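# Move the letter-matched box to the lone box's desk

## Task

One desk holds a group of five lettered boxes and a second desk holds a single lettered box. Find the box in the group whose top letter matches the single box's letter and place it on the single box's desk, resting on the desk surface itself and not stacked on anything. Every other box must stay on the desk it started on. The robot must not tip over or finish leaning. The placed box has to stay there on its own once the robot lets go; it does not count if the robot is still holding it in place.

## Robot and tools

ROBOT. TidyBot++: a mobile base 0.54 m long, 0.50 m wide and 0.38 m tall on four driven casters, carrying one seven-joint arm with a two-finger gripper. The shoulder sits 0.12 m ahead of the base centre and 0.68 m above the floor. Segments: upper arm 0.42 m, forearm 0.31 m, hand 0.31 m (wrist to hand point). Cameras: base_camera and wrist_camera, which looks along the hand. The arm begins folded with the hand pointing down, poking up to 0.08 m past the base front, elbow up to 1.15 m high. A downward-pointing hand reaches at most about 0.94 m above the floor, and only near the base.

FRAMES. Base frame: origin on the floor below the base centre, x forward, y left, z up. hand_pose is reported in it and marks the point between the finger pads; the hand's own z runs out along the fingers and its y is the direction they open and close. Odometry frame is the base frame where the scene began. base_odometry heading is positive to the left, range -3.142 to 3.142; it counts wheel rotation, so slip looks like travel, and it drifts a few cm and degrees over many moves. base_tilt is in degrees, positive when leaning forward or right, with a fixed bias near 1 degree.

execute_actions. Arguments: "actions", a list holding one action or none (none just reports state and images), and "cameras", a list of base_camera, wrist_camera or all (omitted/null/all gives both, [] gives none). An action may carry "base", "joints" and optionally "speeds"; its motions begin together.
- base: one object with exactly one key, each a relative offset from where the base last reported itself: translate_m (metres, forward positive, -2 to 2), strafe_m (metres, left positive, -2 to 2), rotate_rad (radians, counter-clockwise from above positive, -6.3 to 6.3).
- speeds: caps for that action only, same key names: translate_m and strafe_m 0.05 to 0.5 m/s, rotate_rad 0.1 to 1.57 rad/s; the maximum is the default. A base move needing over 8.667 s at its cap is refused.
- joints: absolute targets, not offsets, keyed by name. joint_1_rad (any angle; turns the whole arm about vertical, positive clockwise from above, opposite to rotate_rad), joint_2_rad shoulder -2.249 to 2.249, joint_3_rad any angle (upper-arm roll), joint_4_rad elbow -2.579 to 2.579, joint_5_rad any angle (forearm roll), joint_6_rad wrist -2.099 to 2.099, joint_7_rad any angle (hand roll; hand down, positive is counter-clockwise from above, at 1.57 fingers open toward robot left and right). gripper_pos 0 (open) to 1 (closed); finger gap roughly 85 x (1 - gripper_pos) mm. Unbounded joints take the short way, so send steps under half a turn. Done tolerances: ±0.039 for joints 1-4, ±0.056 for 5-7, ±0.03 gripper. Any unknown key or out-of-range number rejects the whole call and nothing moves. A part left out of an action may still be driving toward its previous target.

ARM GEOMETRY. With joint_1_rad 0, joint_3_rad 3.14, joint_5_rad 0 (near the start) the arm stays in the base's x-z plane. Tilt from vertical (forward positive): upper arm = joint_2_rad, forearm = joint_2_rad - joint_4_rad, hand = that minus joint_6_rad. Forward reach from the shoulder is the sum of length x sin(tilt); height above it is the sum of length x cos(tilt). Friction often leaves the hand 1-2 cm off; to correct, send each joint its previous command plus (wanted angle - read angle). Images show the true hand position better than hand_pose. A held load makes the arm sag; never command a joint to its read angle while holding something.

RESULTS. base_status and joint_status report how each motion ended: done, off_target (resting away from target, maybe still pushing), contact_stop or time_out (target dropped, holding where stopped), not_followed (a self-collision check withheld the arm targets; shown with "joint command not followed" and a "cause:" line; the gripper still acts), limit_stop_at_motor_heat. Base "done" only means the wheels turned enough; a blocked base may have stopped short. For the gripper at 1, done means empty hand; off_target means it closed on something. on_its_own lists motion you did not command. motor_effort gives percent of maximum, peak in brackets. "pictures" names the images in order. ARM HIT, torque fault (arm halts 10 s, rest of call skipped), MOTOR HOT and OVER-TEMPERATURE FAULT are warnings of trouble. Once a result reports a stop, later motion calls in the same reply are skipped.

wait: "seconds" 0 to 10; nothing new is commanded; returns state and images. zoom_image: "camera" (base_camera or wrist_camera) and "region" [x0, y0, x1, y1] in pixels of that camera's latest full image, top-left origin, at most 504 by 504. finished_scene: "scene", the integer number of the current scene; it is final and reports success.

While you compose a reply the robot keeps holding the last command, so a held box heats the motors. Avoid dropping or slamming boxes, driving the arm into desks, horizontal shoves on a raised hand (it can lift wheels), and snagging the arm above about 0.8 m while the base moves, which can tip the robot. Joint torque limits: 104.5 N m for joints 1-4, 51.3 for 5-7. Release the box and confirm it sits stably before finishing; objects may occasionally be nudged by outside pushes.

Each tool is called after "Request:" as a command line: name --argument value for each argument, lists and objects as JSON in quotes; but a table of rows of numbers goes row by row, as --pt "numbers of a row", without its own name.

## Session

Request:
execute_actions --actions '[]'

Scene clock: 0.00 s.
base_odometry: x=+0.000 y=+0.000 heading=+0.000 (m, m, rad; odometry frame)
base_tilt: forward=-0.4 right=-0.2 (deg)
base_status: not commanded
joint_positions: joint_1_rad=+0.037 joint_2_rad=-0.354 joint_3_rad=+3.162 joint_4_rad=-2.561 joint_5_rad=-0.010 joint_6_rad=-0.895 joint_7_rad=+1.568 gripper_pos=+0.000
joint_status: not commanded
motor_effort: joint_1_rad=+0 joint_2_rad=-1 joint_3_rad=-1 joint_4_rad=+12 joint_5_rad=-1 joint_6_rad=+0 joint_7_rad=+0 (%)
hand_pose: x=+0.2384 y=-0.0022 z=+0.5787 quat_wxyz=(-0.007, +0.999, -0.032, +0.020) (m; base frame)
pictures: base_camera, wrist_camera
Images, in order (width x height): base_camera 644x364, wrist_camera 644x476.

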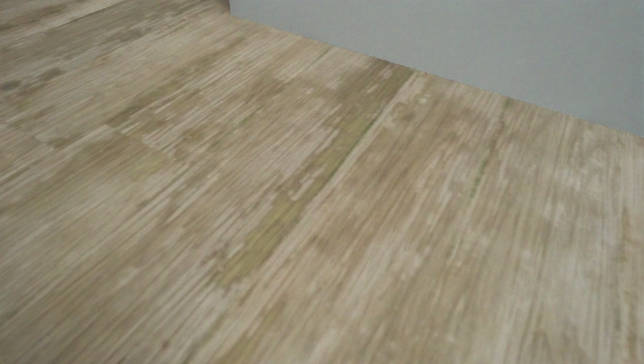

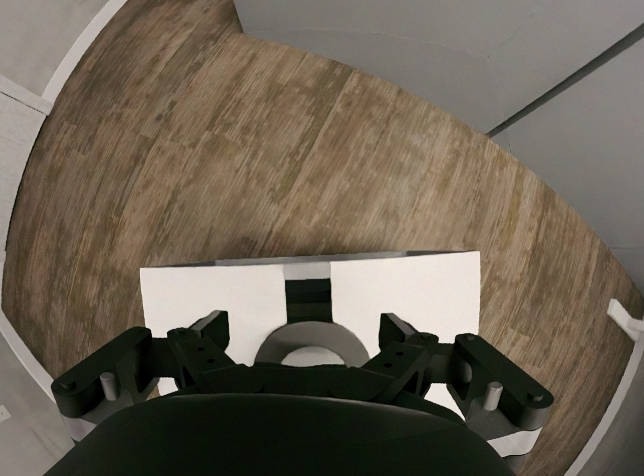

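Request:
execute_actions --actions '[{"joints":{"joint_2_rad":-0.6,"joint_4_rad":-1.5,"joint_6_rad":-1.1}}]'

Scene clock: 7.97 s.
base_odometry: x=+0.000 y=+0.000 heading=+0.000 (m, m, rad; odometry frame)
base_tilt: forward=-0.4 right=-0.2 (deg)
base_status: not commanded
joint_positions: joint_1_rad=+0.037 joint_2_rad=-0.588 joint_3_rad=+3.162 joint_4_rad=-1.520 joint_5_rad=-0.010 joint_6_rad=-1.073 joint_7_rad=+1.568 gripper_pos=+0.000
joint_status: all done
motor_effort: joint_1_rad=+0(0) joint_2_rad=+2(5) joint_3_rad=-1(0) joint_4_rad=+17(18) joint_5_rad=-1(1) joint_6_rad=+7(7) joint_7_rad=+0(0) (%)
hand_pose: x=+0.4199 y=-0.0165 z=+1.0889 quat_wxyz=(+0.004, +0.842, -0.026, +0.539) (m; base frame)
pictures: base_camera, wrist_camera
Images, in order (width x height): base_camera 644x364, wrist_camera 644x476.

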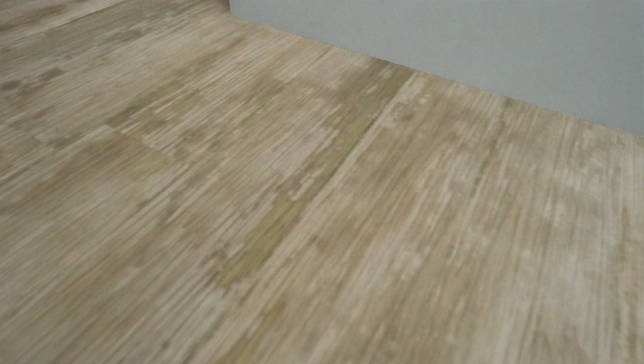

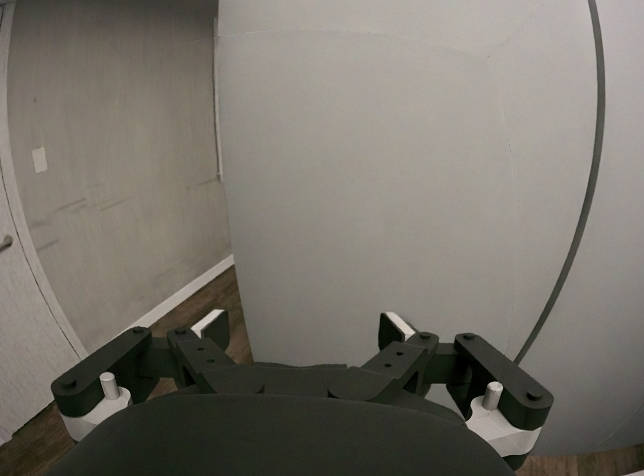

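Request:
execute_actions --actions '[{"joints":{"joint_1_rad":-1.5}}]' --cameras '["wrist_camera"]'

Request:
execute_actions --actions '[{"joints":{"joint_1_rad":-3.1}}]' --cameras '["wrist_camera"]'

Request:
execute_actions --actions '[{"joints":{"joint_1_rad":1.6}}]' --cameras '["wrist_camera"]'

Scene clock: 14.03 s.
base_odometry: x=+0.000 y=+0.000 heading=+0.000 (m, m, rad; odometry frame)
base_tilt: forward=-0.4 right=-0.2 (deg)
base_status: not commanded
joint_positions: joint_1_rad=-1.487 joint_2_rad=-0.588 joint_3_rad=+3.162 joint_4_rad=-1.520 joint_5_rad=-0.010 joint_6_rad=-1.073 joint_7_rad=+1.568 gripper_pos=+0.000
joint_status: all done
motor_effort: joint_1_rad=+0(1) joint_2_rad=+2(2) joint_3_rad=-1(0) joint_4_rad=+17(17) joint_5_rad=+0(1) joint_6_rad=+7(7) joint_7_rad=+0(0) (%)
hand_pose: x=+0.1496 y=+0.2998 z=+1.0889 quat_wxyz=(-0.369, +0.627, +0.562, +0.392) (m; base frame)
pictures: wrist_camera
Images, in order (width x height): wrist_camera 644x476.

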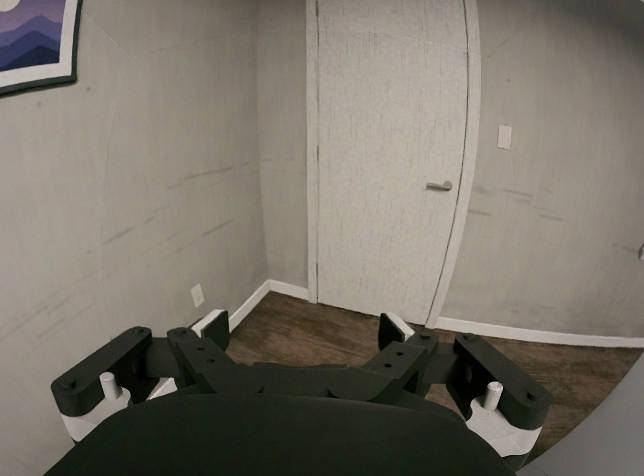

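Scene clock: 16.83 s.
base_odometry: x=+0.000 y=+0.000 heading=+0.000 (m, m, rad; odometry frame)
base_tilt: forward=-0.4 right=-0.2 (deg)
base_status: not commanded
joint_positions: joint_1_rad=-3.088 joint_2_rad=-0.588 joint_3_rad=+3.162 joint_4_rad=-1.520 joint_5_rad=-0.010 joint_6_rad=-1.073 joint_7_rad=+1.568 gripper_pos=+0.000
joint_status: all done
motor_effort: joint_1_rad=+0(0) joint_2_rad=+2(2) joint_3_rad=-1(0) joint_4_rad=+17(17) joint_5_rad=+0(0) joint_6_rad=+7(8) joint_7_rad=+0(0) (%)
hand_pose: x=-0.1816 y=+0.0218 z=+1.0889 quat_wxyz=(-0.539, +0.034, +0.842, +0.009) (m; base frame)
pictures: wrist_camera
Images, in order (width x height): wrist_camera 644x476.

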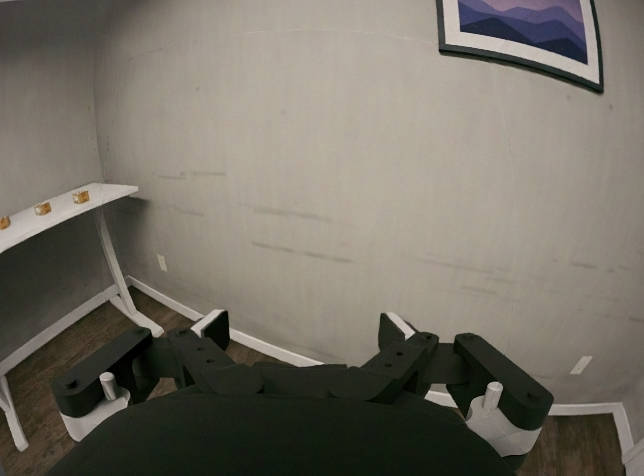

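Scene clock: 19.63 s.
base_odometry: x=+0.000 y=+0.000 heading=+0.000 (m, m, rad; odometry frame)
base_tilt: forward=-0.4 right=-0.2 (deg)
base_status: not commanded
joint_positions: joint_1_rad=-4.671 joint_2_rad=-0.588 joint_3_rad=+3.162 joint_4_rad=-1.520 joint_5_rad=-0.010 joint_6_rad=-1.073 joint_7_rad=+1.568 gripper_pos=+0.000
joint_status: all done
motor_effort: joint_1_rad=+0(0) joint_2_rad=+2(2) joint_3_rad=-1(0) joint_4_rad=+18(17) joint_5_rad=-1(1) joint_6_rad=+7(7) joint_7_rad=+0(1) (%)
hand_pose: x=+0.1009 y=-0.3009 z=+1.0889 quat_wxyz=(-0.385, -0.575, +0.616, -0.377) (m; base frame)
pictures: wrist_camera
Images, in order (width x height): wrist_camera 644x476.

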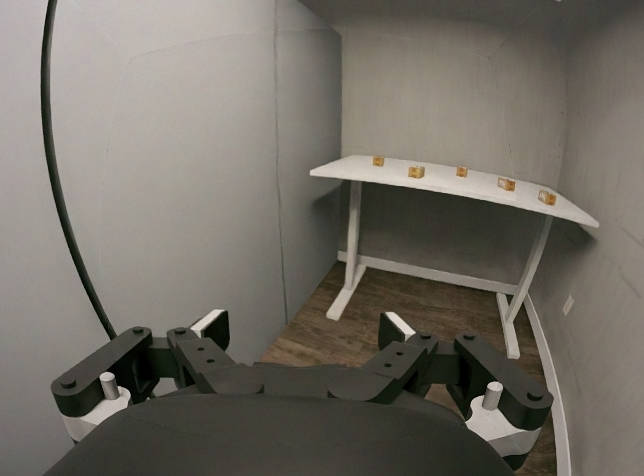

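Request:
execute_actions --actions '[{"base":{"rotate_rad":1.14},"joints":{"joint_1_rad":3.1}}]' --cameras '[]'

Request:
execute_actions --actions '[{"joints":{"joint_1_rad":0.5,"joint_6_rad":-1.3}}]'

Scene clock: 29.70 s.
base_odometry: x=+0.000 y=+0.000 heading=+1.139 (m, m, rad; odometry frame)
base_tilt: forward=-0.4 right=-0.2 (deg)
base_status: done
joint_positions: joint_1_rad=-3.196 joint_2_rad=-0.591 joint_3_rad=+3.162 joint_4_rad=-1.520 joint_5_rad=-0.010 joint_6_rad=-1.074 joint_7_rad=+1.568 gripper_pos=+0.000
joint_status: all done
motor_effort: joint_1_rad=+0(0) joint_2_rad=+2(3) joint_3_rad=-1(0) joint_4_rad=+17(17) joint_5_rad=-1(1) joint_6_rad=+7(7) joint_7_rad=+0(1) (%)
hand_pose: x=-0.1812 y=-0.0108 z=+1.0895 quat_wxyz=(-0.539, -0.012, +0.842, -0.021) (m; base frame)
pictures: none
No camera images: the call's "cameras" was empty. Leave "cameras" out to get every camera's image.

Scene clock: 33.23 s.
base_odometry: x=+0.000 y=+0.000 heading=+1.139 (m, m, rad; odometry frame)
base_tilt: forward=-0.4 right=-0.2 (deg)
base_status: not commanded
joint_positions: joint_1_rad=-5.771 joint_2_rad=-0.591 joint_3_rad=+3.162 joint_4_rad=-1.520 joint_5_rad=-0.010 joint_6_rad=-1.273 joint_7_rad=+1.568 gripper_pos=+0.000
joint_status: all done
motor_effort: joint_1_rad=+0(1) joint_2_rad=+3(3) joint_3_rad=+0(0) joint_4_rad=+17(17) joint_5_rad=-1(1) joint_6_rad=+6(7) joint_7_rad=+0(0) (%)
hand_pose: x=+0.3513 y=-0.1355 z=+1.0360 quat_wxyz=(-0.108, -0.860, +0.236, -0.440) (m; base frame)
pictures: base_camera, wrist_camera
Images, in order (width x height): base_camera 644x364, wrist_camera 644x476.

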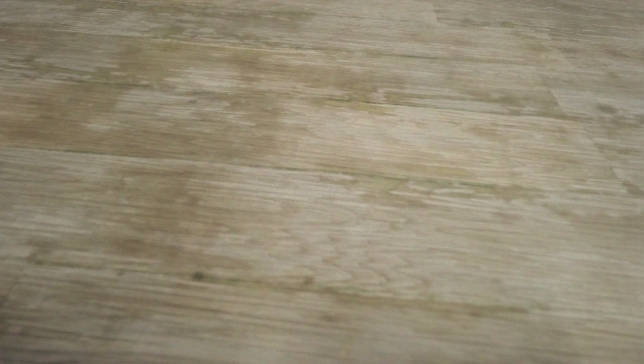

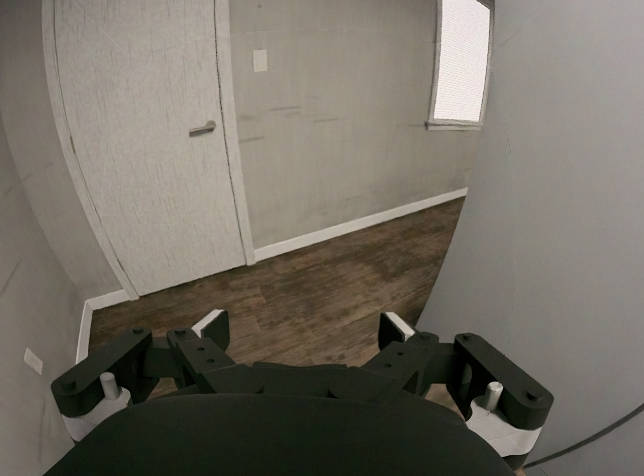

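Request:
execute_actions --actions '[{"base":{"translate_m":0.9},"joints":{"joint_1_rad":0.9}}]'

Scene clock: 44.00 s.
base_odometry: x=+0.375 y=+0.818 heading=+1.140 (m, m, rad; odometry frame)
base_tilt: forward=-0.4 right=-0.2 (deg)
base_status: done
joint_positions: joint_1_rad=-5.395 joint_2_rad=-0.595 joint_3_rad=+3.162 joint_4_rad=-1.519 joint_5_rad=-0.010 joint_6_rad=-1.275 joint_7_rad=+1.568 gripper_pos=+0.000
joint_status: all done
motor_effort: joint_1_rad=+0(0) joint_2_rad=+3(7) joint_3_rad=+0(1) joint_4_rad=+17(17) joint_5_rad=+0(1) joint_6_rad=+7(6) joint_7_rad=+0(0) (%)
hand_pose: x=+0.2843 y=-0.2098 z=+1.0367 quat_wxyz=(-0.189, -0.800, +0.392, -0.413) (m; base frame)
pictures: base_camera, wrist_camera
Images, in order (width x height): base_camera 644x364, wrist_camera 644x476.

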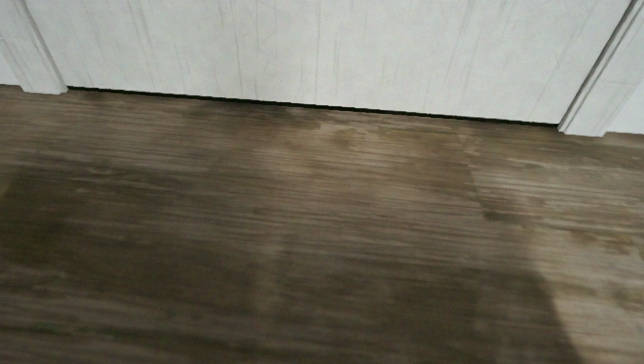

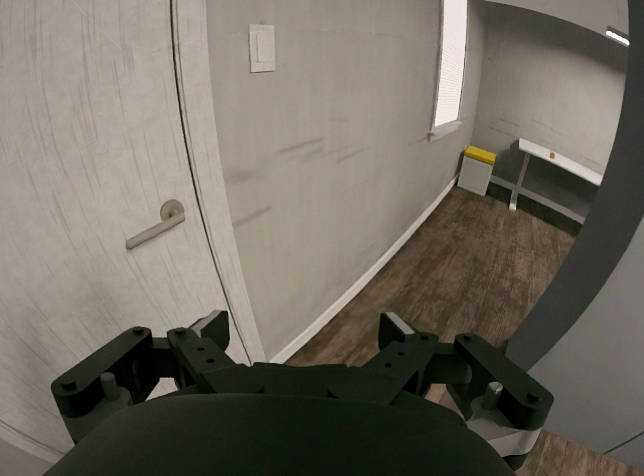

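Request:
execute_actions --actions '[{"base":{"rotate_rad":-1.63},"joints":{"joint_1_rad":0.0}}]'

Scene clock: 50.57 s.
base_odometry: x=+0.375 y=+0.818 heading=-0.489 (m, m, rad; odometry frame)
base_tilt: forward=-0.4 right=-0.2 (deg)
base_status: done
joint_positions: joint_1_rad=-6.270 joint_2_rad=-0.595 joint_3_rad=+3.162 joint_4_rad=-1.519 joint_5_rad=-0.010 joint_6_rad=-1.275 joint_7_rad=+1.568 gripper_pos=+0.000
joint_status: all done
motor_effort: joint_1_rad=+0(1) joint_2_rad=+3(4) joint_3_rad=+0(1) joint_4_rad=+17(17) joint_5_rad=-1(1) joint_6_rad=+6(7) joint_7_rad=+0(0) (%)
hand_pose: x=+0.3859 y=-0.0077 z=+1.0367 quat_wxyz=(+0.004, -0.891, +0.016, -0.454) (m; base frame)
pictures: base_camera, wrist_camera
Images, in order (width x height): base_camera 644x364, wrist_camera 644x476.

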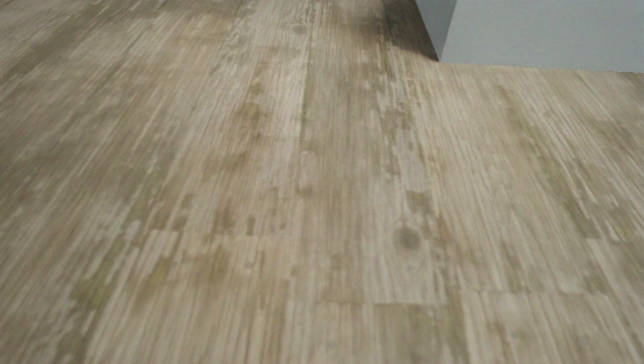

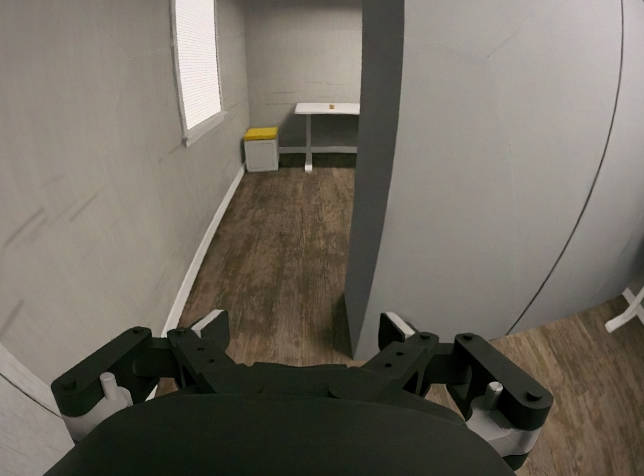

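Request:
execute_actions --actions '[{"base":{"strafe_m":0.33}}]' --cameras '[]'

Request:
execute_actions --actions '[{"base":{"translate_m":1.0}}]'

Scene clock: 56.47 s.
base_odometry: x=+0.531 y=+1.110 heading=-0.490 (m, m, rad; odometry frame)
base_tilt: forward=-0.4 right=-0.2 (deg)
base_status: done
joint_positions: joint_1_rad=-6.271 joint_2_rad=-0.595 joint_3_rad=+3.161 joint_4_rad=-1.519 joint_5_rad=-0.010 joint_6_rad=-1.275 joint_7_rad=+1.568 gripper_pos=+0.000
joint_status: not commanded
motor_effort: joint_1_rad=+0(0) joint_2_rad=+3(4) joint_3_rad=-1(2) joint_4_rad=+17(17) joint_5_rad=-1(2) joint_6_rad=+6(6) joint_7_rad=-1(0) (%)
hand_pose: x=+0.3859 y=-0.0074 z=+1.0367 quat_wxyz=(+0.004, -0.891, +0.016, -0.454) (m; base frame)
pictures: none
No camera images: the call's "cameras" was empty. Leave "cameras" out to get every camera's image.

Scene clock: 59.83 s.
base_odometry: x=+1.414 y=+0.640 heading=-0.490 (m, m, rad; odometry frame)
base_tilt: forward=-0.4 right=-0.2 (deg)
base_status: done
joint_positions: joint_1_rad=-6.271 joint_2_rad=-0.597 joint_3_rad=+3.161 joint_4_rad=-1.519 joint_5_rad=-0.010 joint_6_rad=-1.277 joint_7_rad=+1.568 gripper_pos=+0.000
joint_status: not commanded
motor_effort: joint_1_rad=+0(0) joint_2_rad=+3(7) joint_3_rad=+0(0) joint_4_rad=+17(18) joint_5_rad=+0(1) joint_6_rad=+6(7) joint_7_rad=+0(0) (%)
hand_pose: x=+0.3850 y=-0.0073 z=+1.0369 quat_wxyz=(+0.004, -0.891, +0.016, -0.454) (m; base frame)
pictures: base_camera, wrist_camera
Images, in order (width x height): base_camera 644x364, wrist_camera 644x476.

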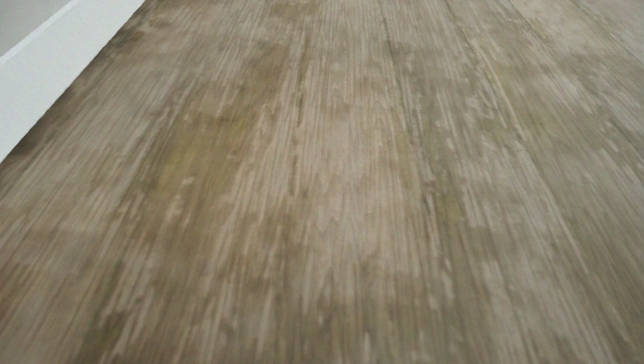

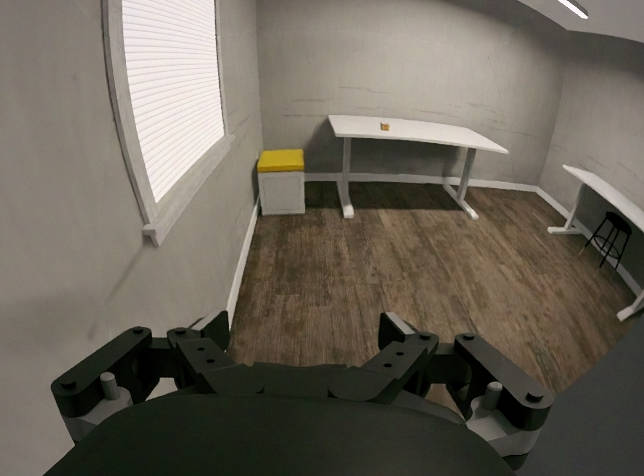

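Request:
execute_actions --actions '[{"base":{"translate_m":1.0}}]' --cameras '[]'

Request:
execute_actions --actions '[{"base":{"strafe_m":-0.4}}]'

Scene clock: 65.37 s.
base_odometry: x=+2.297 y=+0.170 heading=-0.489 (m, m, rad; odometry frame)
base_tilt: forward=-0.4 right=-0.2 (deg)
base_status: done
joint_positions: joint_1_rad=-6.271 joint_2_rad=-0.598 joint_3_rad=+3.161 joint_4_rad=-1.519 joint_5_rad=-0.010 joint_6_rad=-1.278 joint_7_rad=+1.568 gripper_pos=+0.000
joint_status: not commanded
motor_effort: joint_1_rad=+0(0) joint_2_rad=+3(6) joint_3_rad=+0(0) joint_4_rad=+16(18) joint_5_rad=-1(1) joint_6_rad=+6(7) joint_7_rad=+0(1) (%)
hand_pose: x=+0.3843 y=-0.0073 z=+1.0373 quat_wxyz=(+0.004, -0.891, +0.016, -0.454) (m; base frame)
pictures: none
No camera images: the call's "cameras" was empty. Leave "cameras" out to get every camera's image.

Scene clock: 67.53 s.
base_odometry: x=+2.109 y=-0.184 heading=-0.489 (m, m, rad; odometry frame)
base_tilt: forward=-0.4 right=-0.2 (deg)
base_status: done
joint_positions: joint_1_rad=-6.271 joint_2_rad=-0.598 joint_3_rad=+3.162 joint_4_rad=-1.519 joint_5_rad=-0.010 joint_6_rad=-1.278 joint_7_rad=+1.568 gripper_pos=+0.000
joint_status: not commanded
motor_effort: joint_1_rad=+0(0) joint_2_rad=+3(5) joint_3_rad=+0(2) joint_4_rad=+17(17) joint_5_rad=-1(2) joint_6_rad=+6(6) joint_7_rad=+0(0) (%)
hand_pose: x=+0.3843 y=-0.0073 z=+1.0373 quat_wxyz=(+0.004, -0.891, +0.016, -0.454) (m; base frame)
pictures: base_camera, wrist_camera
Images, in order (width x height): base_camera 644x364, wrist_camera 644x476.

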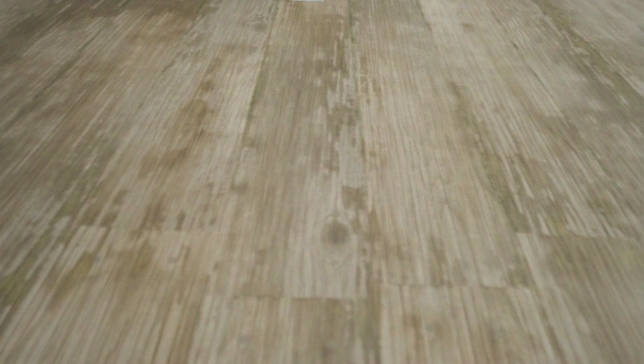

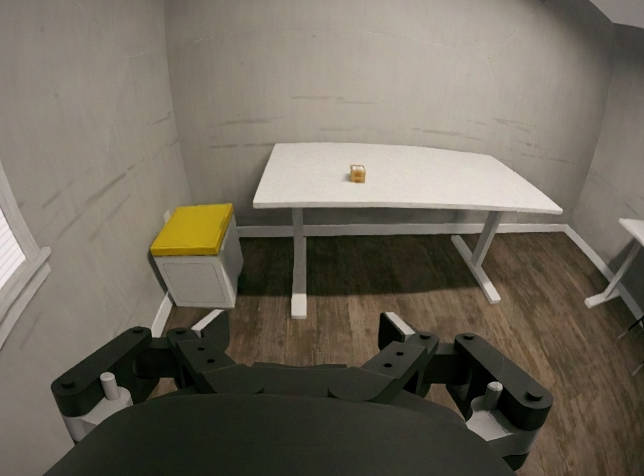

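Request:
execute_actions --actions '[{"base":{"translate_m":0.4},"joints":{"joint_2_rad":-0.3,"joint_4_rad":-1.3,"joint_6_rad":-1.5}}]'

Request:
zoom_image --camera "wrist_camera" --region '[260, 100, 440, 230]'

Scene clock: 74.43 s.
base_odometry: x=+2.462 y=-0.372 heading=-0.489 (m, m, rad; odometry frame)
base_tilt: forward=-0.4 right=-0.2 (deg)
base_status: done
joint_positions: joint_1_rad=-6.271 joint_2_rad=-0.290 joint_3_rad=+3.162 joint_4_rad=-1.325 joint_5_rad=-0.010 joint_6_rad=-1.473 joint_7_rad=+1.568 gripper_pos=+0.000
joint_status: all done
motor_effort: joint_1_rad=+0(0) joint_2_rad=-7(13) joint_3_rad=-1(0) joint_4_rad=+17(18) joint_5_rad=-1(1) joint_6_rad=+4(7) joint_7_rad=-1(0) (%)
hand_pose: x=+0.4535 y=-0.0078 z=+0.9947 quat_wxyz=(+0.003, -0.950, +0.016, -0.312) (m; base frame)
pictures: base_camera, wrist_camera
Images, in order (width x height): base_camera 644x364, wrist_camera 644x476.

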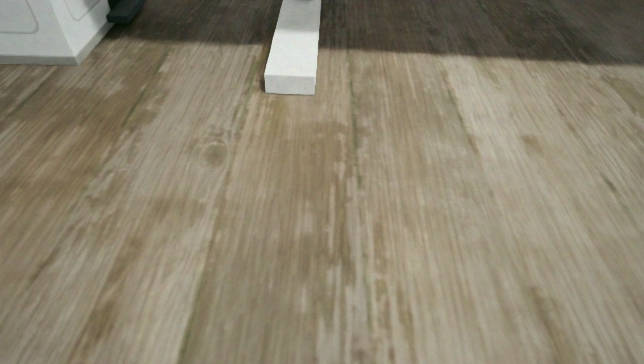

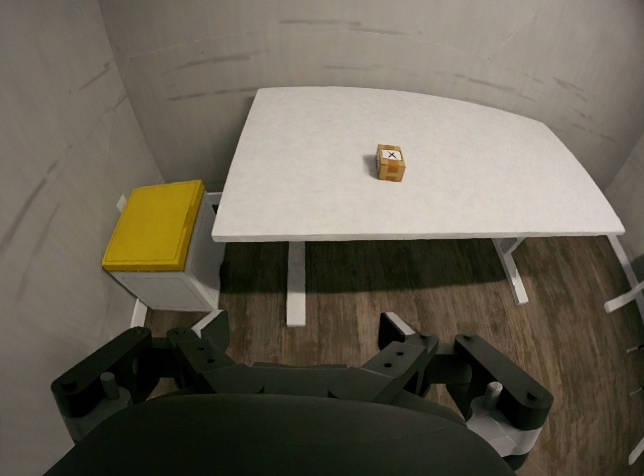

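Region (260, 100, 440, 230) of wrist_camera's 644x476 image, scaled by 2.800.

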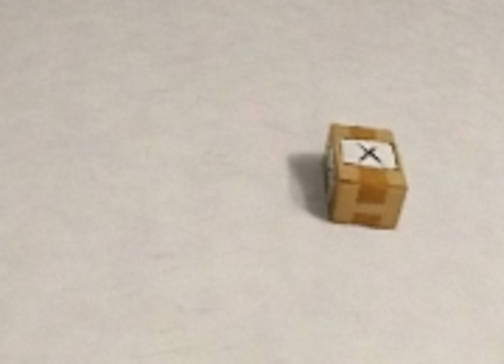

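Request:
execute_actions --actions '[{"base":{"translate_m":0.25},"joints":{"joint_1_rad":0.17,"joint_6_rad":-1.8}}]'

Request:
zoom_image --camera "wrist_camera" --region '[220, 80, 440, 260]'

Scene clock: 81.93 s.
base_odometry: x=+2.683 y=-0.490 heading=-0.490 (m, m, rad; odometry frame)
base_tilt: forward=-0.4 right=-0.2 (deg)
base_status: done
joint_positions: joint_1_rad=-6.125 joint_2_rad=-0.292 joint_3_rad=+3.162 joint_4_rad=-1.323 joint_5_rad=-0.010 joint_6_rad=-1.778 joint_7_rad=+1.568 gripper_pos=+0.000
joint_status: all done
motor_effort: joint_1_rad=+0(1) joint_2_rad=-6(9) joint_3_rad=-1(1) joint_4_rad=+15(17) joint_5_rad=-1(1) joint_6_rad=+2(5) joint_7_rad=-1(0) (%)
hand_pose: x=+0.3661 y=-0.0414 z=+0.9523 quat_wxyz=(-0.007, -0.982, +0.087, -0.166) (m; base frame)
pictures: base_camera, wrist_camera
Images, in order (width x height): base_camera 644x364, wrist_camera 644x476.

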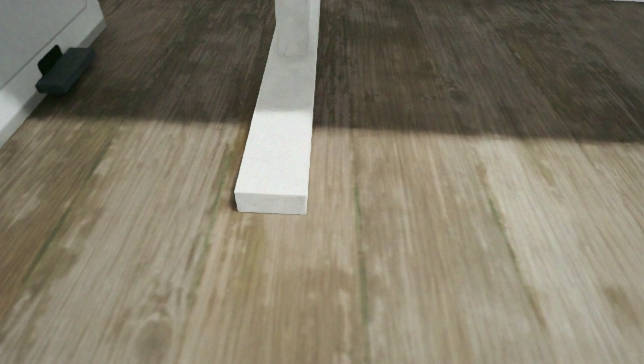

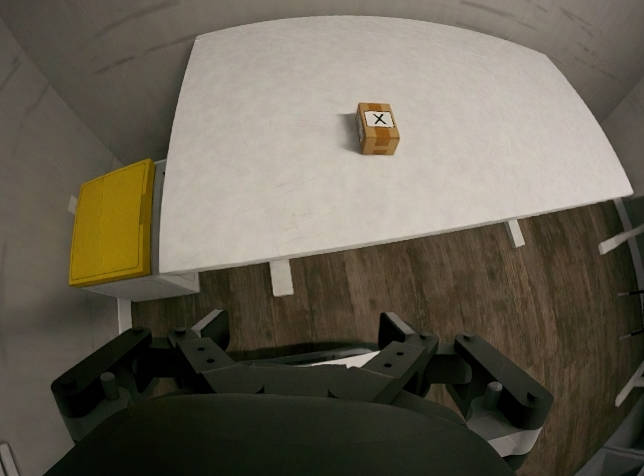

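Region (220, 80, 440, 260) of wrist_camera's 644x476 image, scaled by 2.291; it fills the top 412 rows of this view, and the rest is white.

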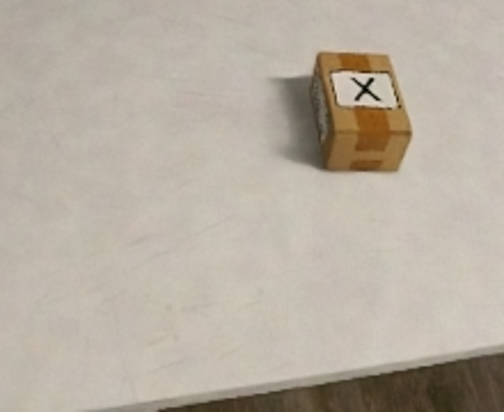

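Request:
execute_actions --actions '[{"base":{"translate_m":-0.65},"joints":{"joint_1_rad":0.0,"joint_2_rad":-0.6,"joint_4_rad":-1.5,"joint_6_rad":-1.2}}]' --cameras '[]'

Request:
execute_actions --actions '[{"base":{"strafe_m":0.4}}]' --cameras '[]'

Request:
execute_actions --actions '[{"base":{"translate_m":-2.0}}]'

Scene clock: 96.37 s.
base_odometry: x=+2.109 y=-0.184 heading=-0.489 (m, m, rad; odometry frame)
base_tilt: forward=-0.4 right=-0.2 (deg)
base_status: done
joint_positions: joint_1_rad=-6.269 joint_2_rad=-0.599 joint_3_rad=+3.162 joint_4_rad=-1.477 joint_5_rad=-0.010 joint_6_rad=-1.221 joint_7_rad=+1.568 gripper_pos=+0.000
joint_status: all done
motor_effort: joint_1_rad=+0(1) joint_2_rad=+3(12) joint_3_rad=+0(3) joint_4_rad=+16(18) joint_5_rad=-1(0) joint_6_rad=+7(7) joint_7_rad=+0(0) (%)
hand_pose: x=+0.3925 y=-0.0084 z=+1.0735 quat_wxyz=(+0.003, -0.867, +0.016, -0.498) (m; base frame)
pictures: none
No camera images: the call's "cameras" was empty. Leave "cameras" out to get every camera's image.

Scene clock: 98.53 s.
base_odometry: x=+2.297 y=+0.169 heading=-0.489 (m, m, rad; odometry frame)
base_tilt: forward=-0.4 right=-0.2 (deg)
base_status: done
joint_positions: joint_1_rad=-6.270 joint_2_rad=-0.599 joint_3_rad=+3.161 joint_4_rad=-1.477 joint_5_rad=-0.010 joint_6_rad=-1.221 joint_7_rad=+1.568 gripper_pos=+0.000
joint_status: not commanded
motor_effort: joint_1_rad=+0(0) joint_2_rad=+3(5) joint_3_rad=+0(2) joint_4_rad=+17(17) joint_5_rad=-1(1) joint_6_rad=+7(7) joint_7_rad=+0(0) (%)
hand_pose: x=+0.3925 y=-0.0080 z=+1.0734 quat_wxyz=(+0.003, -0.867, +0.016, -0.498) (m; base frame)
pictures: none
No camera images: the call's "cameras" was empty. Leave "cameras" out to get every camera's image.

Scene clock: 103.90 s.
base_odometry: x=+0.531 y=+1.109 heading=-0.489 (m, m, rad; odometry frame)
base_tilt: forward=-0.4 right=-0.2 (deg)
base_status: done
joint_positions: joint_1_rad=-6.270 joint_2_rad=-0.601 joint_3_rad=+3.161 joint_4_rad=-1.479 joint_5_rad=-0.010 joint_6_rad=-1.221 joint_7_rad=+1.568 gripper_pos=+0.000
joint_status: not commanded
motor_effort: joint_1_rad=+0(0) joint_2_rad=+3(7) joint_3_rad=+0(1) joint_4_rad=+17(18) joint_5_rad=-1(0) joint_6_rad=+7(7) joint_7_rad=+0(0) (%)
hand_pose: x=+0.3919 y=-0.0080 z=+1.0730 quat_wxyz=(+0.003, -0.867, +0.016, -0.498) (m; base frame)
pictures: base_camera, wrist_camera
Images, in order (width x height): base_camera 644x364, wrist_camera 644x476.

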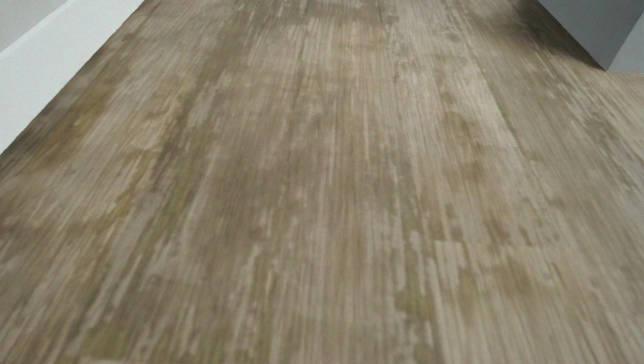

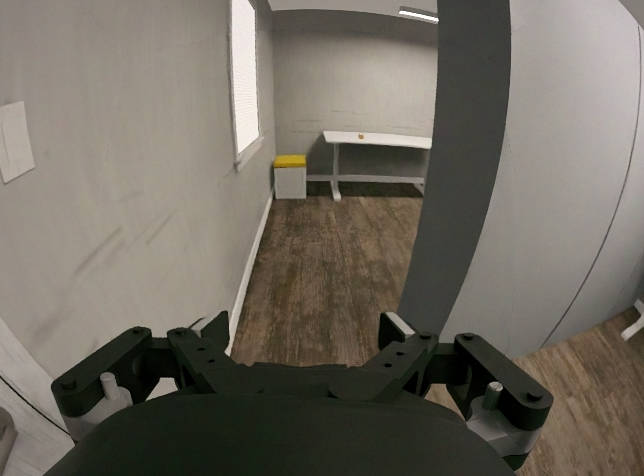

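Request:
execute_actions --actions '[{"base":{"rotate_rad":-1.571}}]' --cameras '[]'

Request:
execute_actions --actions '[{"base":{"translate_m":1.8}}]'

Scene clock: 108.93 s.
base_odometry: x=+0.531 y=+1.109 heading=-2.059 (m, m, rad; odometry frame)
base_tilt: forward=-0.4 right=-0.2 (deg)
base_status: done
joint_positions: joint_1_rad=-6.271 joint_2_rad=-0.601 joint_3_rad=+3.161 joint_4_rad=-1.479 joint_5_rad=-0.010 joint_6_rad=-1.221 joint_7_rad=+1.568 gripper_pos=+0.000
joint_status: not commanded
motor_effort: joint_1_rad=+0(1) joint_2_rad=+3(5) joint_3_rad=+0(2) joint_4_rad=+17(17) joint_5_rad=+0(0) joint_6_rad=+7(7) joint_7_rad=+0(1) (%)
hand_pose: x=+0.3919 y=-0.0079 z=+1.0730 quat_wxyz=(+0.003, -0.867, +0.016, -0.498) (m; base frame)
pictures: none
No camera images: the call's "cameras" was empty. Leave "cameras" out to get every camera's image.

Scene clock: 113.90 s.
base_odometry: x=-0.315 y=-0.480 heading=-2.060 (m, m, rad; odometry frame)
base_tilt: forward=-0.4 right=-0.2 (deg)
base_status: done
joint_positions: joint_1_rad=-6.271 joint_2_rad=-0.599 joint_3_rad=+3.161 joint_4_rad=-1.480 joint_5_rad=-0.010 joint_6_rad=-1.221 joint_7_rad=+1.568 gripper_pos=+0.000
joint_status: not commanded
motor_effort: joint_1_rad=+0(0) joint_2_rad=+3(9) joint_3_rad=+0(0) joint_4_rad=+16(17) joint_5_rad=-1(1) joint_6_rad=+7(7) joint_7_rad=+0(0) (%)
hand_pose: x=+0.3928 y=-0.0079 z=+1.0719 quat_wxyz=(+0.003, -0.868, +0.016, -0.497) (m; base frame)
pictures: base_camera, wrist_camera
Images, in order (width x height): base_camera 644x364, wrist_camera 644x476.

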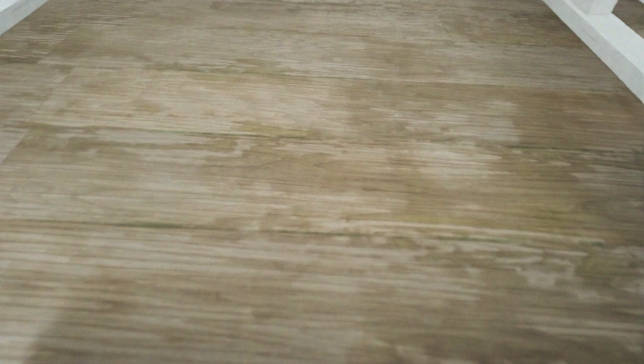

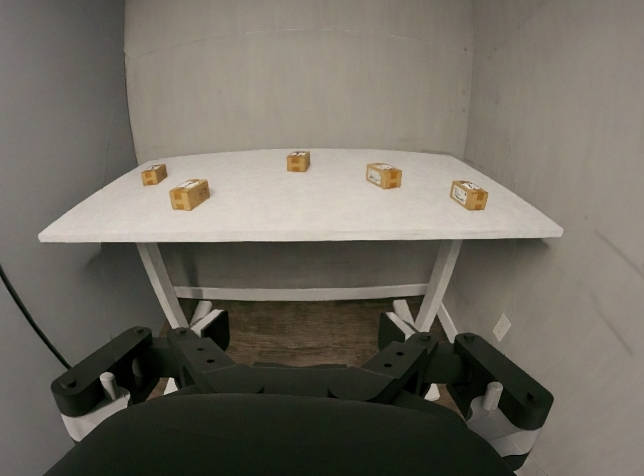

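Request:
execute_actions --actions '[{"joints":{"joint_2_rad":-0.2,"joint_4_rad":-0.8,"joint_6_rad":-1.75}}]' --cameras '["wrist_camera"]'

Request:
zoom_image --camera "wrist_camera" --region '[70, 60, 330, 250]'

Request:
zoom_image --camera "wrist_camera" --region '[280, 60, 560, 250]'

Scene clock: 120.40 s.
base_odometry: x=-0.315 y=-0.480 heading=-2.060 (m, m, rad; odometry frame)
base_tilt: forward=-0.4 right=-0.2 (deg)
base_status: not commanded
joint_positions: joint_1_rad=-6.271 joint_2_rad=-0.213 joint_3_rad=+3.161 joint_4_rad=-0.824 joint_5_rad=-0.010 joint_6_rad=-1.724 joint_7_rad=+1.568 gripper_pos=+0.000
joint_status: all done
motor_effort: joint_1_rad=+0(0) joint_2_rad=-6(7) joint_3_rad=-1(0) joint_4_rad=+13(18) joint_5_rad=-1(0) joint_6_rad=+7(7) joint_7_rad=+0(0) (%)
hand_pose: x=+0.4353 y=-0.0075 z=+1.1352 quat_wxyz=(+0.001, -0.920, +0.014, -0.392) (m; base frame)
pictures: wrist_camera
Images, in order (width x height): wrist_camera 644x476.

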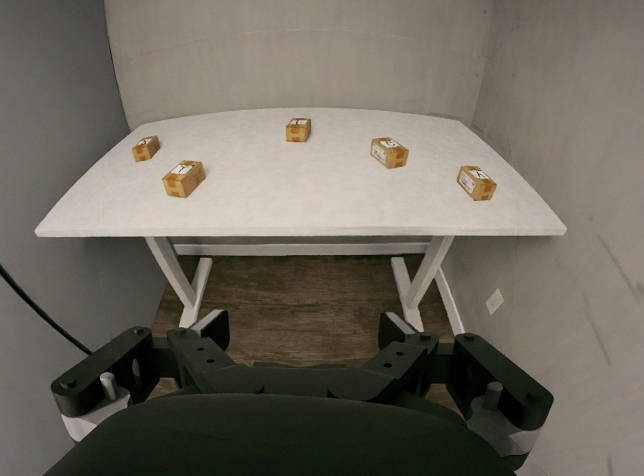

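Region (70, 60, 330, 250) of wrist_camera's 644x476 image, scaled by 1.938; it fills the top 368 rows of this view, and the rest is white.

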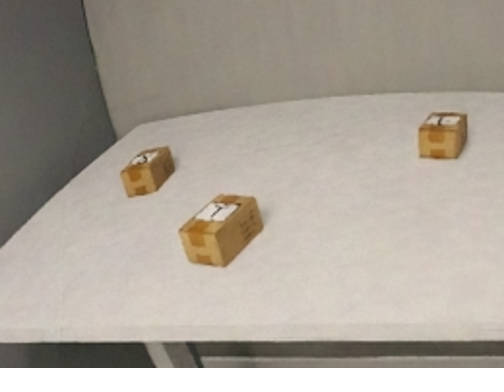

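Region (280, 60, 560, 250) of wrist_camera's 644x476 image, scaled by 1.800; it fills the top 342 rows of this view, and the rest is white.

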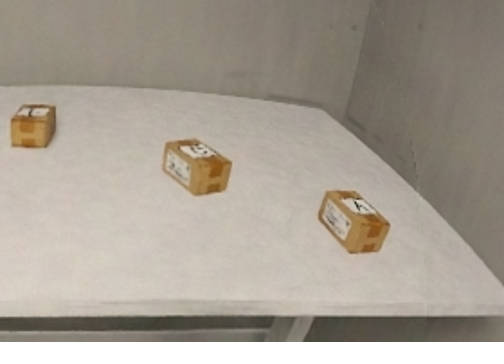

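Request:
execute_actions --actions '[{"base":{"translate_m":0.4},"joints":{"joint_6_rad":-2.05}}]'

Request:
zoom_image --camera "wrist_camera" --region '[40, 40, 330, 250]'

Request:
zoom_image --camera "wrist_camera" --region '[290, 40, 580, 250]'

Scene clock: 126.57 s.
base_odometry: x=-0.504 y=-0.833 heading=-2.060 (m, m, rad; odometry frame)
base_tilt: forward=-0.4 right=-0.2 (deg)
base_status: done
joint_positions: joint_1_rad=-6.271 joint_2_rad=-0.194 joint_3_rad=+3.161 joint_4_rad=-0.819 joint_5_rad=-0.010 joint_6_rad=-2.046 joint_7_rad=+1.568 gripper_pos=+0.000
joint_status: all done
motor_effort: joint_1_rad=+0(0) joint_2_rad=-5(10) joint_3_rad=-1(0) joint_4_rad=+11(13) joint_5_rad=+0(0) joint_6_rad=+3(6) joint_7_rad=-1(0) (%)
hand_pose: x=+0.3629 y=-0.0051 z=+1.0722 quat_wxyz=(+0.002, -0.972, +0.014, -0.233) (m; base frame)
pictures: base_camera, wrist_camera
Images, in order (width x height): base_camera 644x364, wrist_camera 644x476.

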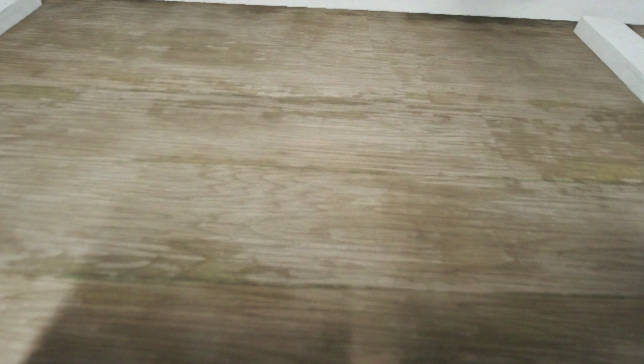

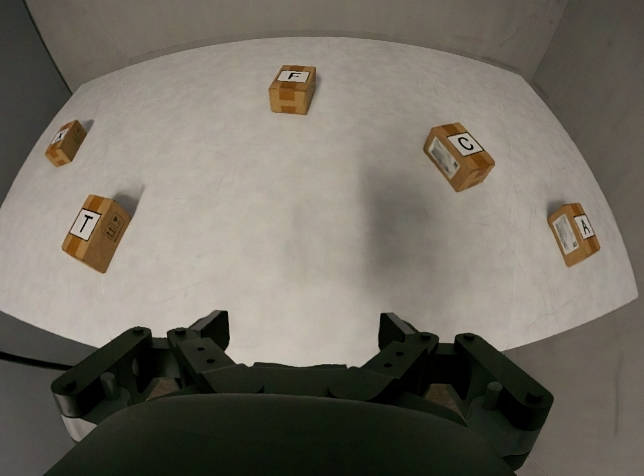

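Region (40, 40, 330, 250) of wrist_camera's 644x476 image, scaled by 1.738; it fills the top 365 rows of this view, and the rest is white.

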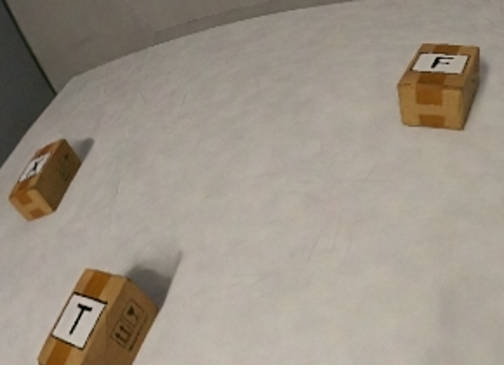

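Region (290, 40, 580, 250) of wrist_camera's 644x476 image, scaled by 1.738; it fills the top 365 rows of this view, and the rest is white.

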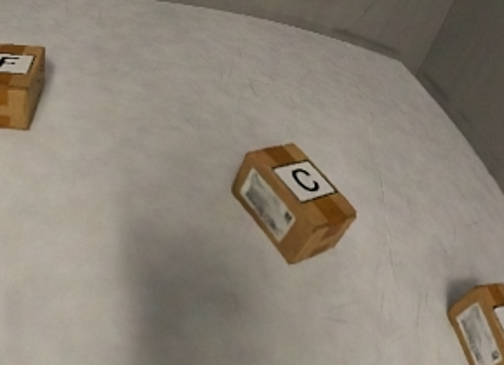

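Request:
execute_actions --actions '[{"base":{"translate_m":-0.2}}]' --cameras '[]'

Request:
execute_actions --actions '[{"base":{"strafe_m":0.42},"joints":{"joint_6_rad":-1.9}}]'

Scene clock: 156.87 s.
base_odometry: x=-0.410 y=-0.656 heading=-2.061 (m, m, rad; odometry frame)
base_tilt: forward=-0.4 right=-0.2 (deg)
base_status: done
joint_positions: joint_1_rad=-6.271 joint_2_rad=-0.202 joint_3_rad=+3.161 joint_4_rad=-0.819 joint_5_rad=-0.010 joint_6_rad=-2.046 joint_7_rad=+1.568 gripper_pos=+0.000
joint_status: not commanded
motor_effort: joint_1_rad=+0(1) joint_2_rad=-5(11) joint_3_rad=-1(1) joint_4_rad=+11(13) joint_5_rad=+0(1) joint_6_rad=+4(4) joint_7_rad=+0(0) (%)
hand_pose: x=+0.3598 y=-0.0051 z=+1.0741 quat_wxyz=(+0.002, -0.971, +0.014, -0.237) (m; base frame)
pictures: none
No camera images: the call's "cameras" was empty. Leave "cameras" out to get every camera's image.

Scene clock: 159.07 s.
base_odometry: x=-0.039 y=-0.854 heading=-2.061 (m, m, rad; odometry frame)
base_tilt: forward=-0.4 right=-0.2 (deg)
base_status: done
joint_positions: joint_1_rad=-6.272 joint_2_rad=-0.201 joint_3_rad=+3.161 joint_4_rad=-0.819 joint_5_rad=-0.010 joint_6_rad=-1.912 joint_7_rad=+1.568 gripper_pos=+0.000
joint_status: all done
motor_effort: joint_1_rad=+0(0) joint_2_rad=-6(8) joint_3_rad=+0(3) joint_4_rad=+12(12) joint_5_rad=-1(2) joint_6_rad=+5(5) joint_7_rad=+0(0) (%)
hand_pose: x=+0.3959 y=-0.0058 z=+1.0954 quat_wxyz=(+0.002, -0.954, +0.014, -0.301) (m; base frame)
pictures: base_camera, wrist_camera
Images, in order (width x height): base_camera 644x364, wrist_camera 644x476.

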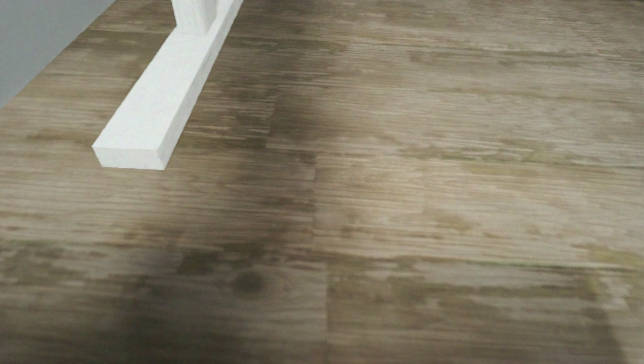

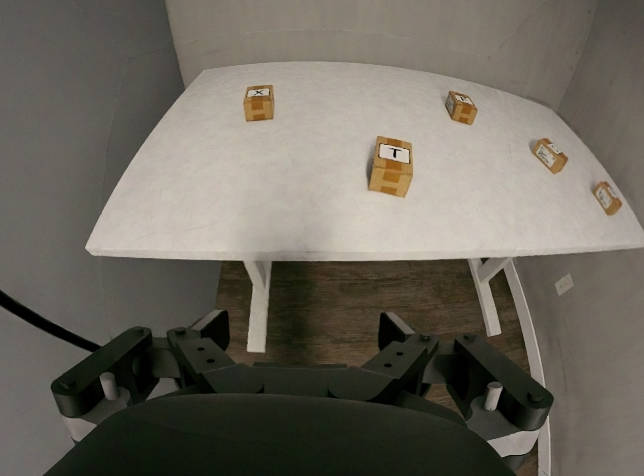

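Request:
execute_actions --actions '[{"base":{"translate_m":0.18},"joints":{"joint_1_rad":-0.21,"joint_2_rad":0.33,"joint_4_rad":-0.63,"joint_6_rad":-1.5}}]'

Scene clock: 175.77 s.
base_odometry: x=-0.124 y=-1.013 heading=-2.060 (m, m, rad; odometry frame)
base_tilt: forward=-0.4 right=-0.2 (deg)
base_status: done
joint_positions: joint_1_rad=-6.480 joint_2_rad=+0.335 joint_3_rad=+3.161 joint_4_rad=-0.653 joint_5_rad=-0.010 joint_6_rad=-1.526 joint_7_rad=+1.568 gripper_pos=+0.000
joint_status: all done
motor_effort: joint_1_rad=+0(0) joint_2_rad=-30(38) joint_3_rad=-1(1) joint_4_rad=+16(18) joint_5_rad=-1(1) joint_6_rad=+4(5) joint_7_rad=+0(0) (%)
hand_pose: x=+0.6925 y=+0.1102 z=+0.9998 quat_wxyz=(+0.030, -0.947, -0.086, -0.307) (m; base frame)
pictures: base_camera, wrist_camera
Images, in order (width x height): base_camera 644x364, wrist_camera 644x476.

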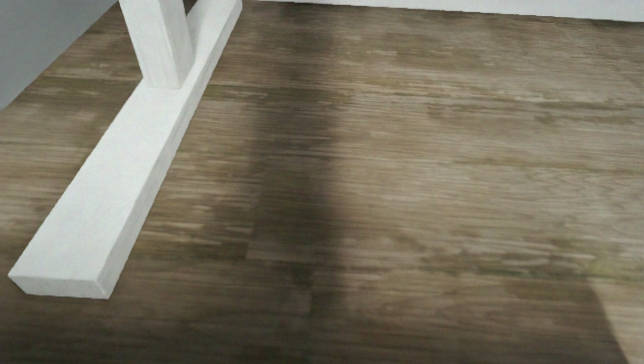

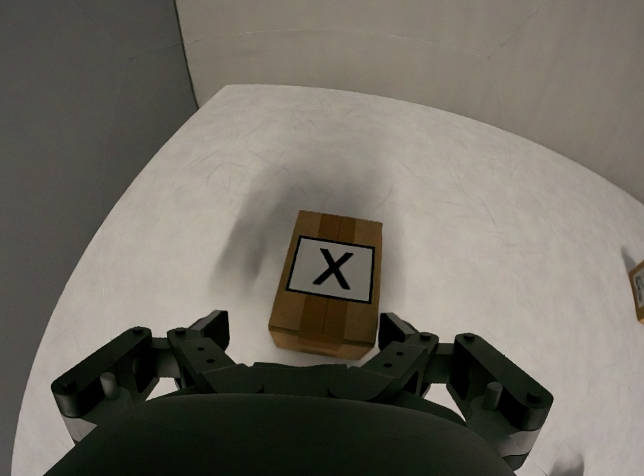

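Request:
execute_actions --actions '[{"joints":{"joint_1_rad":-0.17,"joint_7_rad":1.42,"joint_2_rad":0.42,"joint_4_rad":-0.645,"joint_6_rad":-1.42}}]' --cameras '["wrist_camera"]'

Scene clock: 184.33 s.
base_odometry: x=-0.124 y=-1.013 heading=-2.061 (m, m, rad; odometry frame)
base_tilt: forward=-0.4 right=-0.2 (deg)
base_status: not commanded
joint_positions: joint_1_rad=-6.463 joint_2_rad=+0.417 joint_3_rad=+3.161 joint_4_rad=-0.653 joint_5_rad=-0.010 joint_6_rad=-1.443 joint_7_rad=+1.447 gripper_pos=+0.000
joint_status: all done
motor_effort: joint_1_rad=+0(0) joint_2_rad=-34(37) joint_3_rad=-1(2) joint_4_rad=+17(17) joint_5_rad=+0(0) joint_6_rad=+4(5) joint_7_rad=+0(1) (%)
hand_pose: x=+0.7390 y=+0.1079 z=+0.9657 quat_wxyz=(+0.045, -0.951, -0.020, -0.306) (m; base frame)
pictures: wrist_camera
Images, in order (width x height): wrist_camera 644x476.

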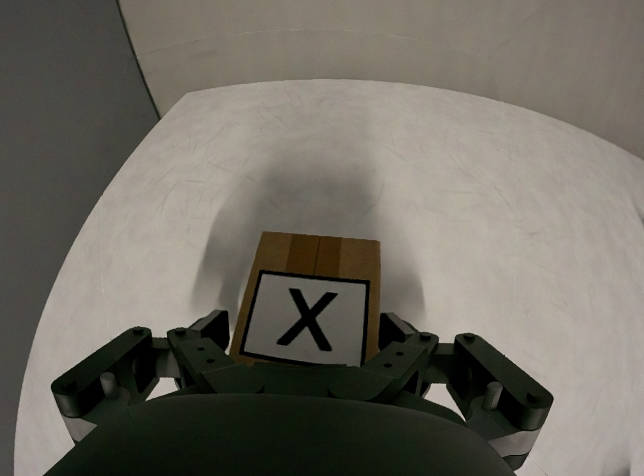

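Request:
execute_actions --actions '[{"joints":{"joint_2_rad":0.363,"joint_4_rad":-0.848,"joint_6_rad":-1.274}}]' --cameras '["wrist_camera"]'

Scene clock: 193.80 s.
base_odometry: x=-0.124 y=-1.013 heading=-2.061 (m, m, rad; odometry frame)
base_tilt: forward=-0.4 right=-0.2 (deg)
base_status: not commanded
joint_positions: joint_1_rad=-6.463 joint_2_rad=+0.351 joint_3_rad=+3.161 joint_4_rad=-0.803 joint_5_rad=-0.010 joint_6_rad=-1.286 joint_7_rad=+1.447 gripper_pos=+0.000
joint_status: joint_4_rad off_target (ended at -0.803, target -0.848); the others done
motor_effort: joint_1_rad=+2(2) joint_2_rad=-27(34) joint_3_rad=+0(1) joint_4_rad=+14(17) joint_5_rad=+1(0) joint_6_rad=+3(5) joint_7_rad=-1(0) (%)
hand_pose: x=+0.7430 y=+0.1078 z=+0.9663 quat_wxyz=(+0.051, -0.939, -0.019, -0.340) (m; base frame)
pictures: wrist_camera
Images, in order (width x height): wrist_camera 644x476.

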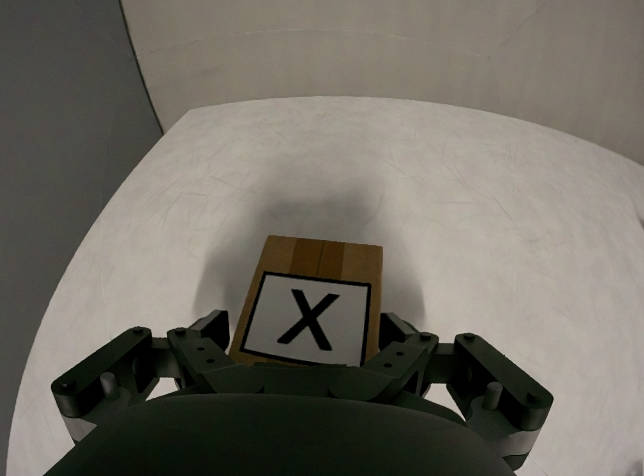

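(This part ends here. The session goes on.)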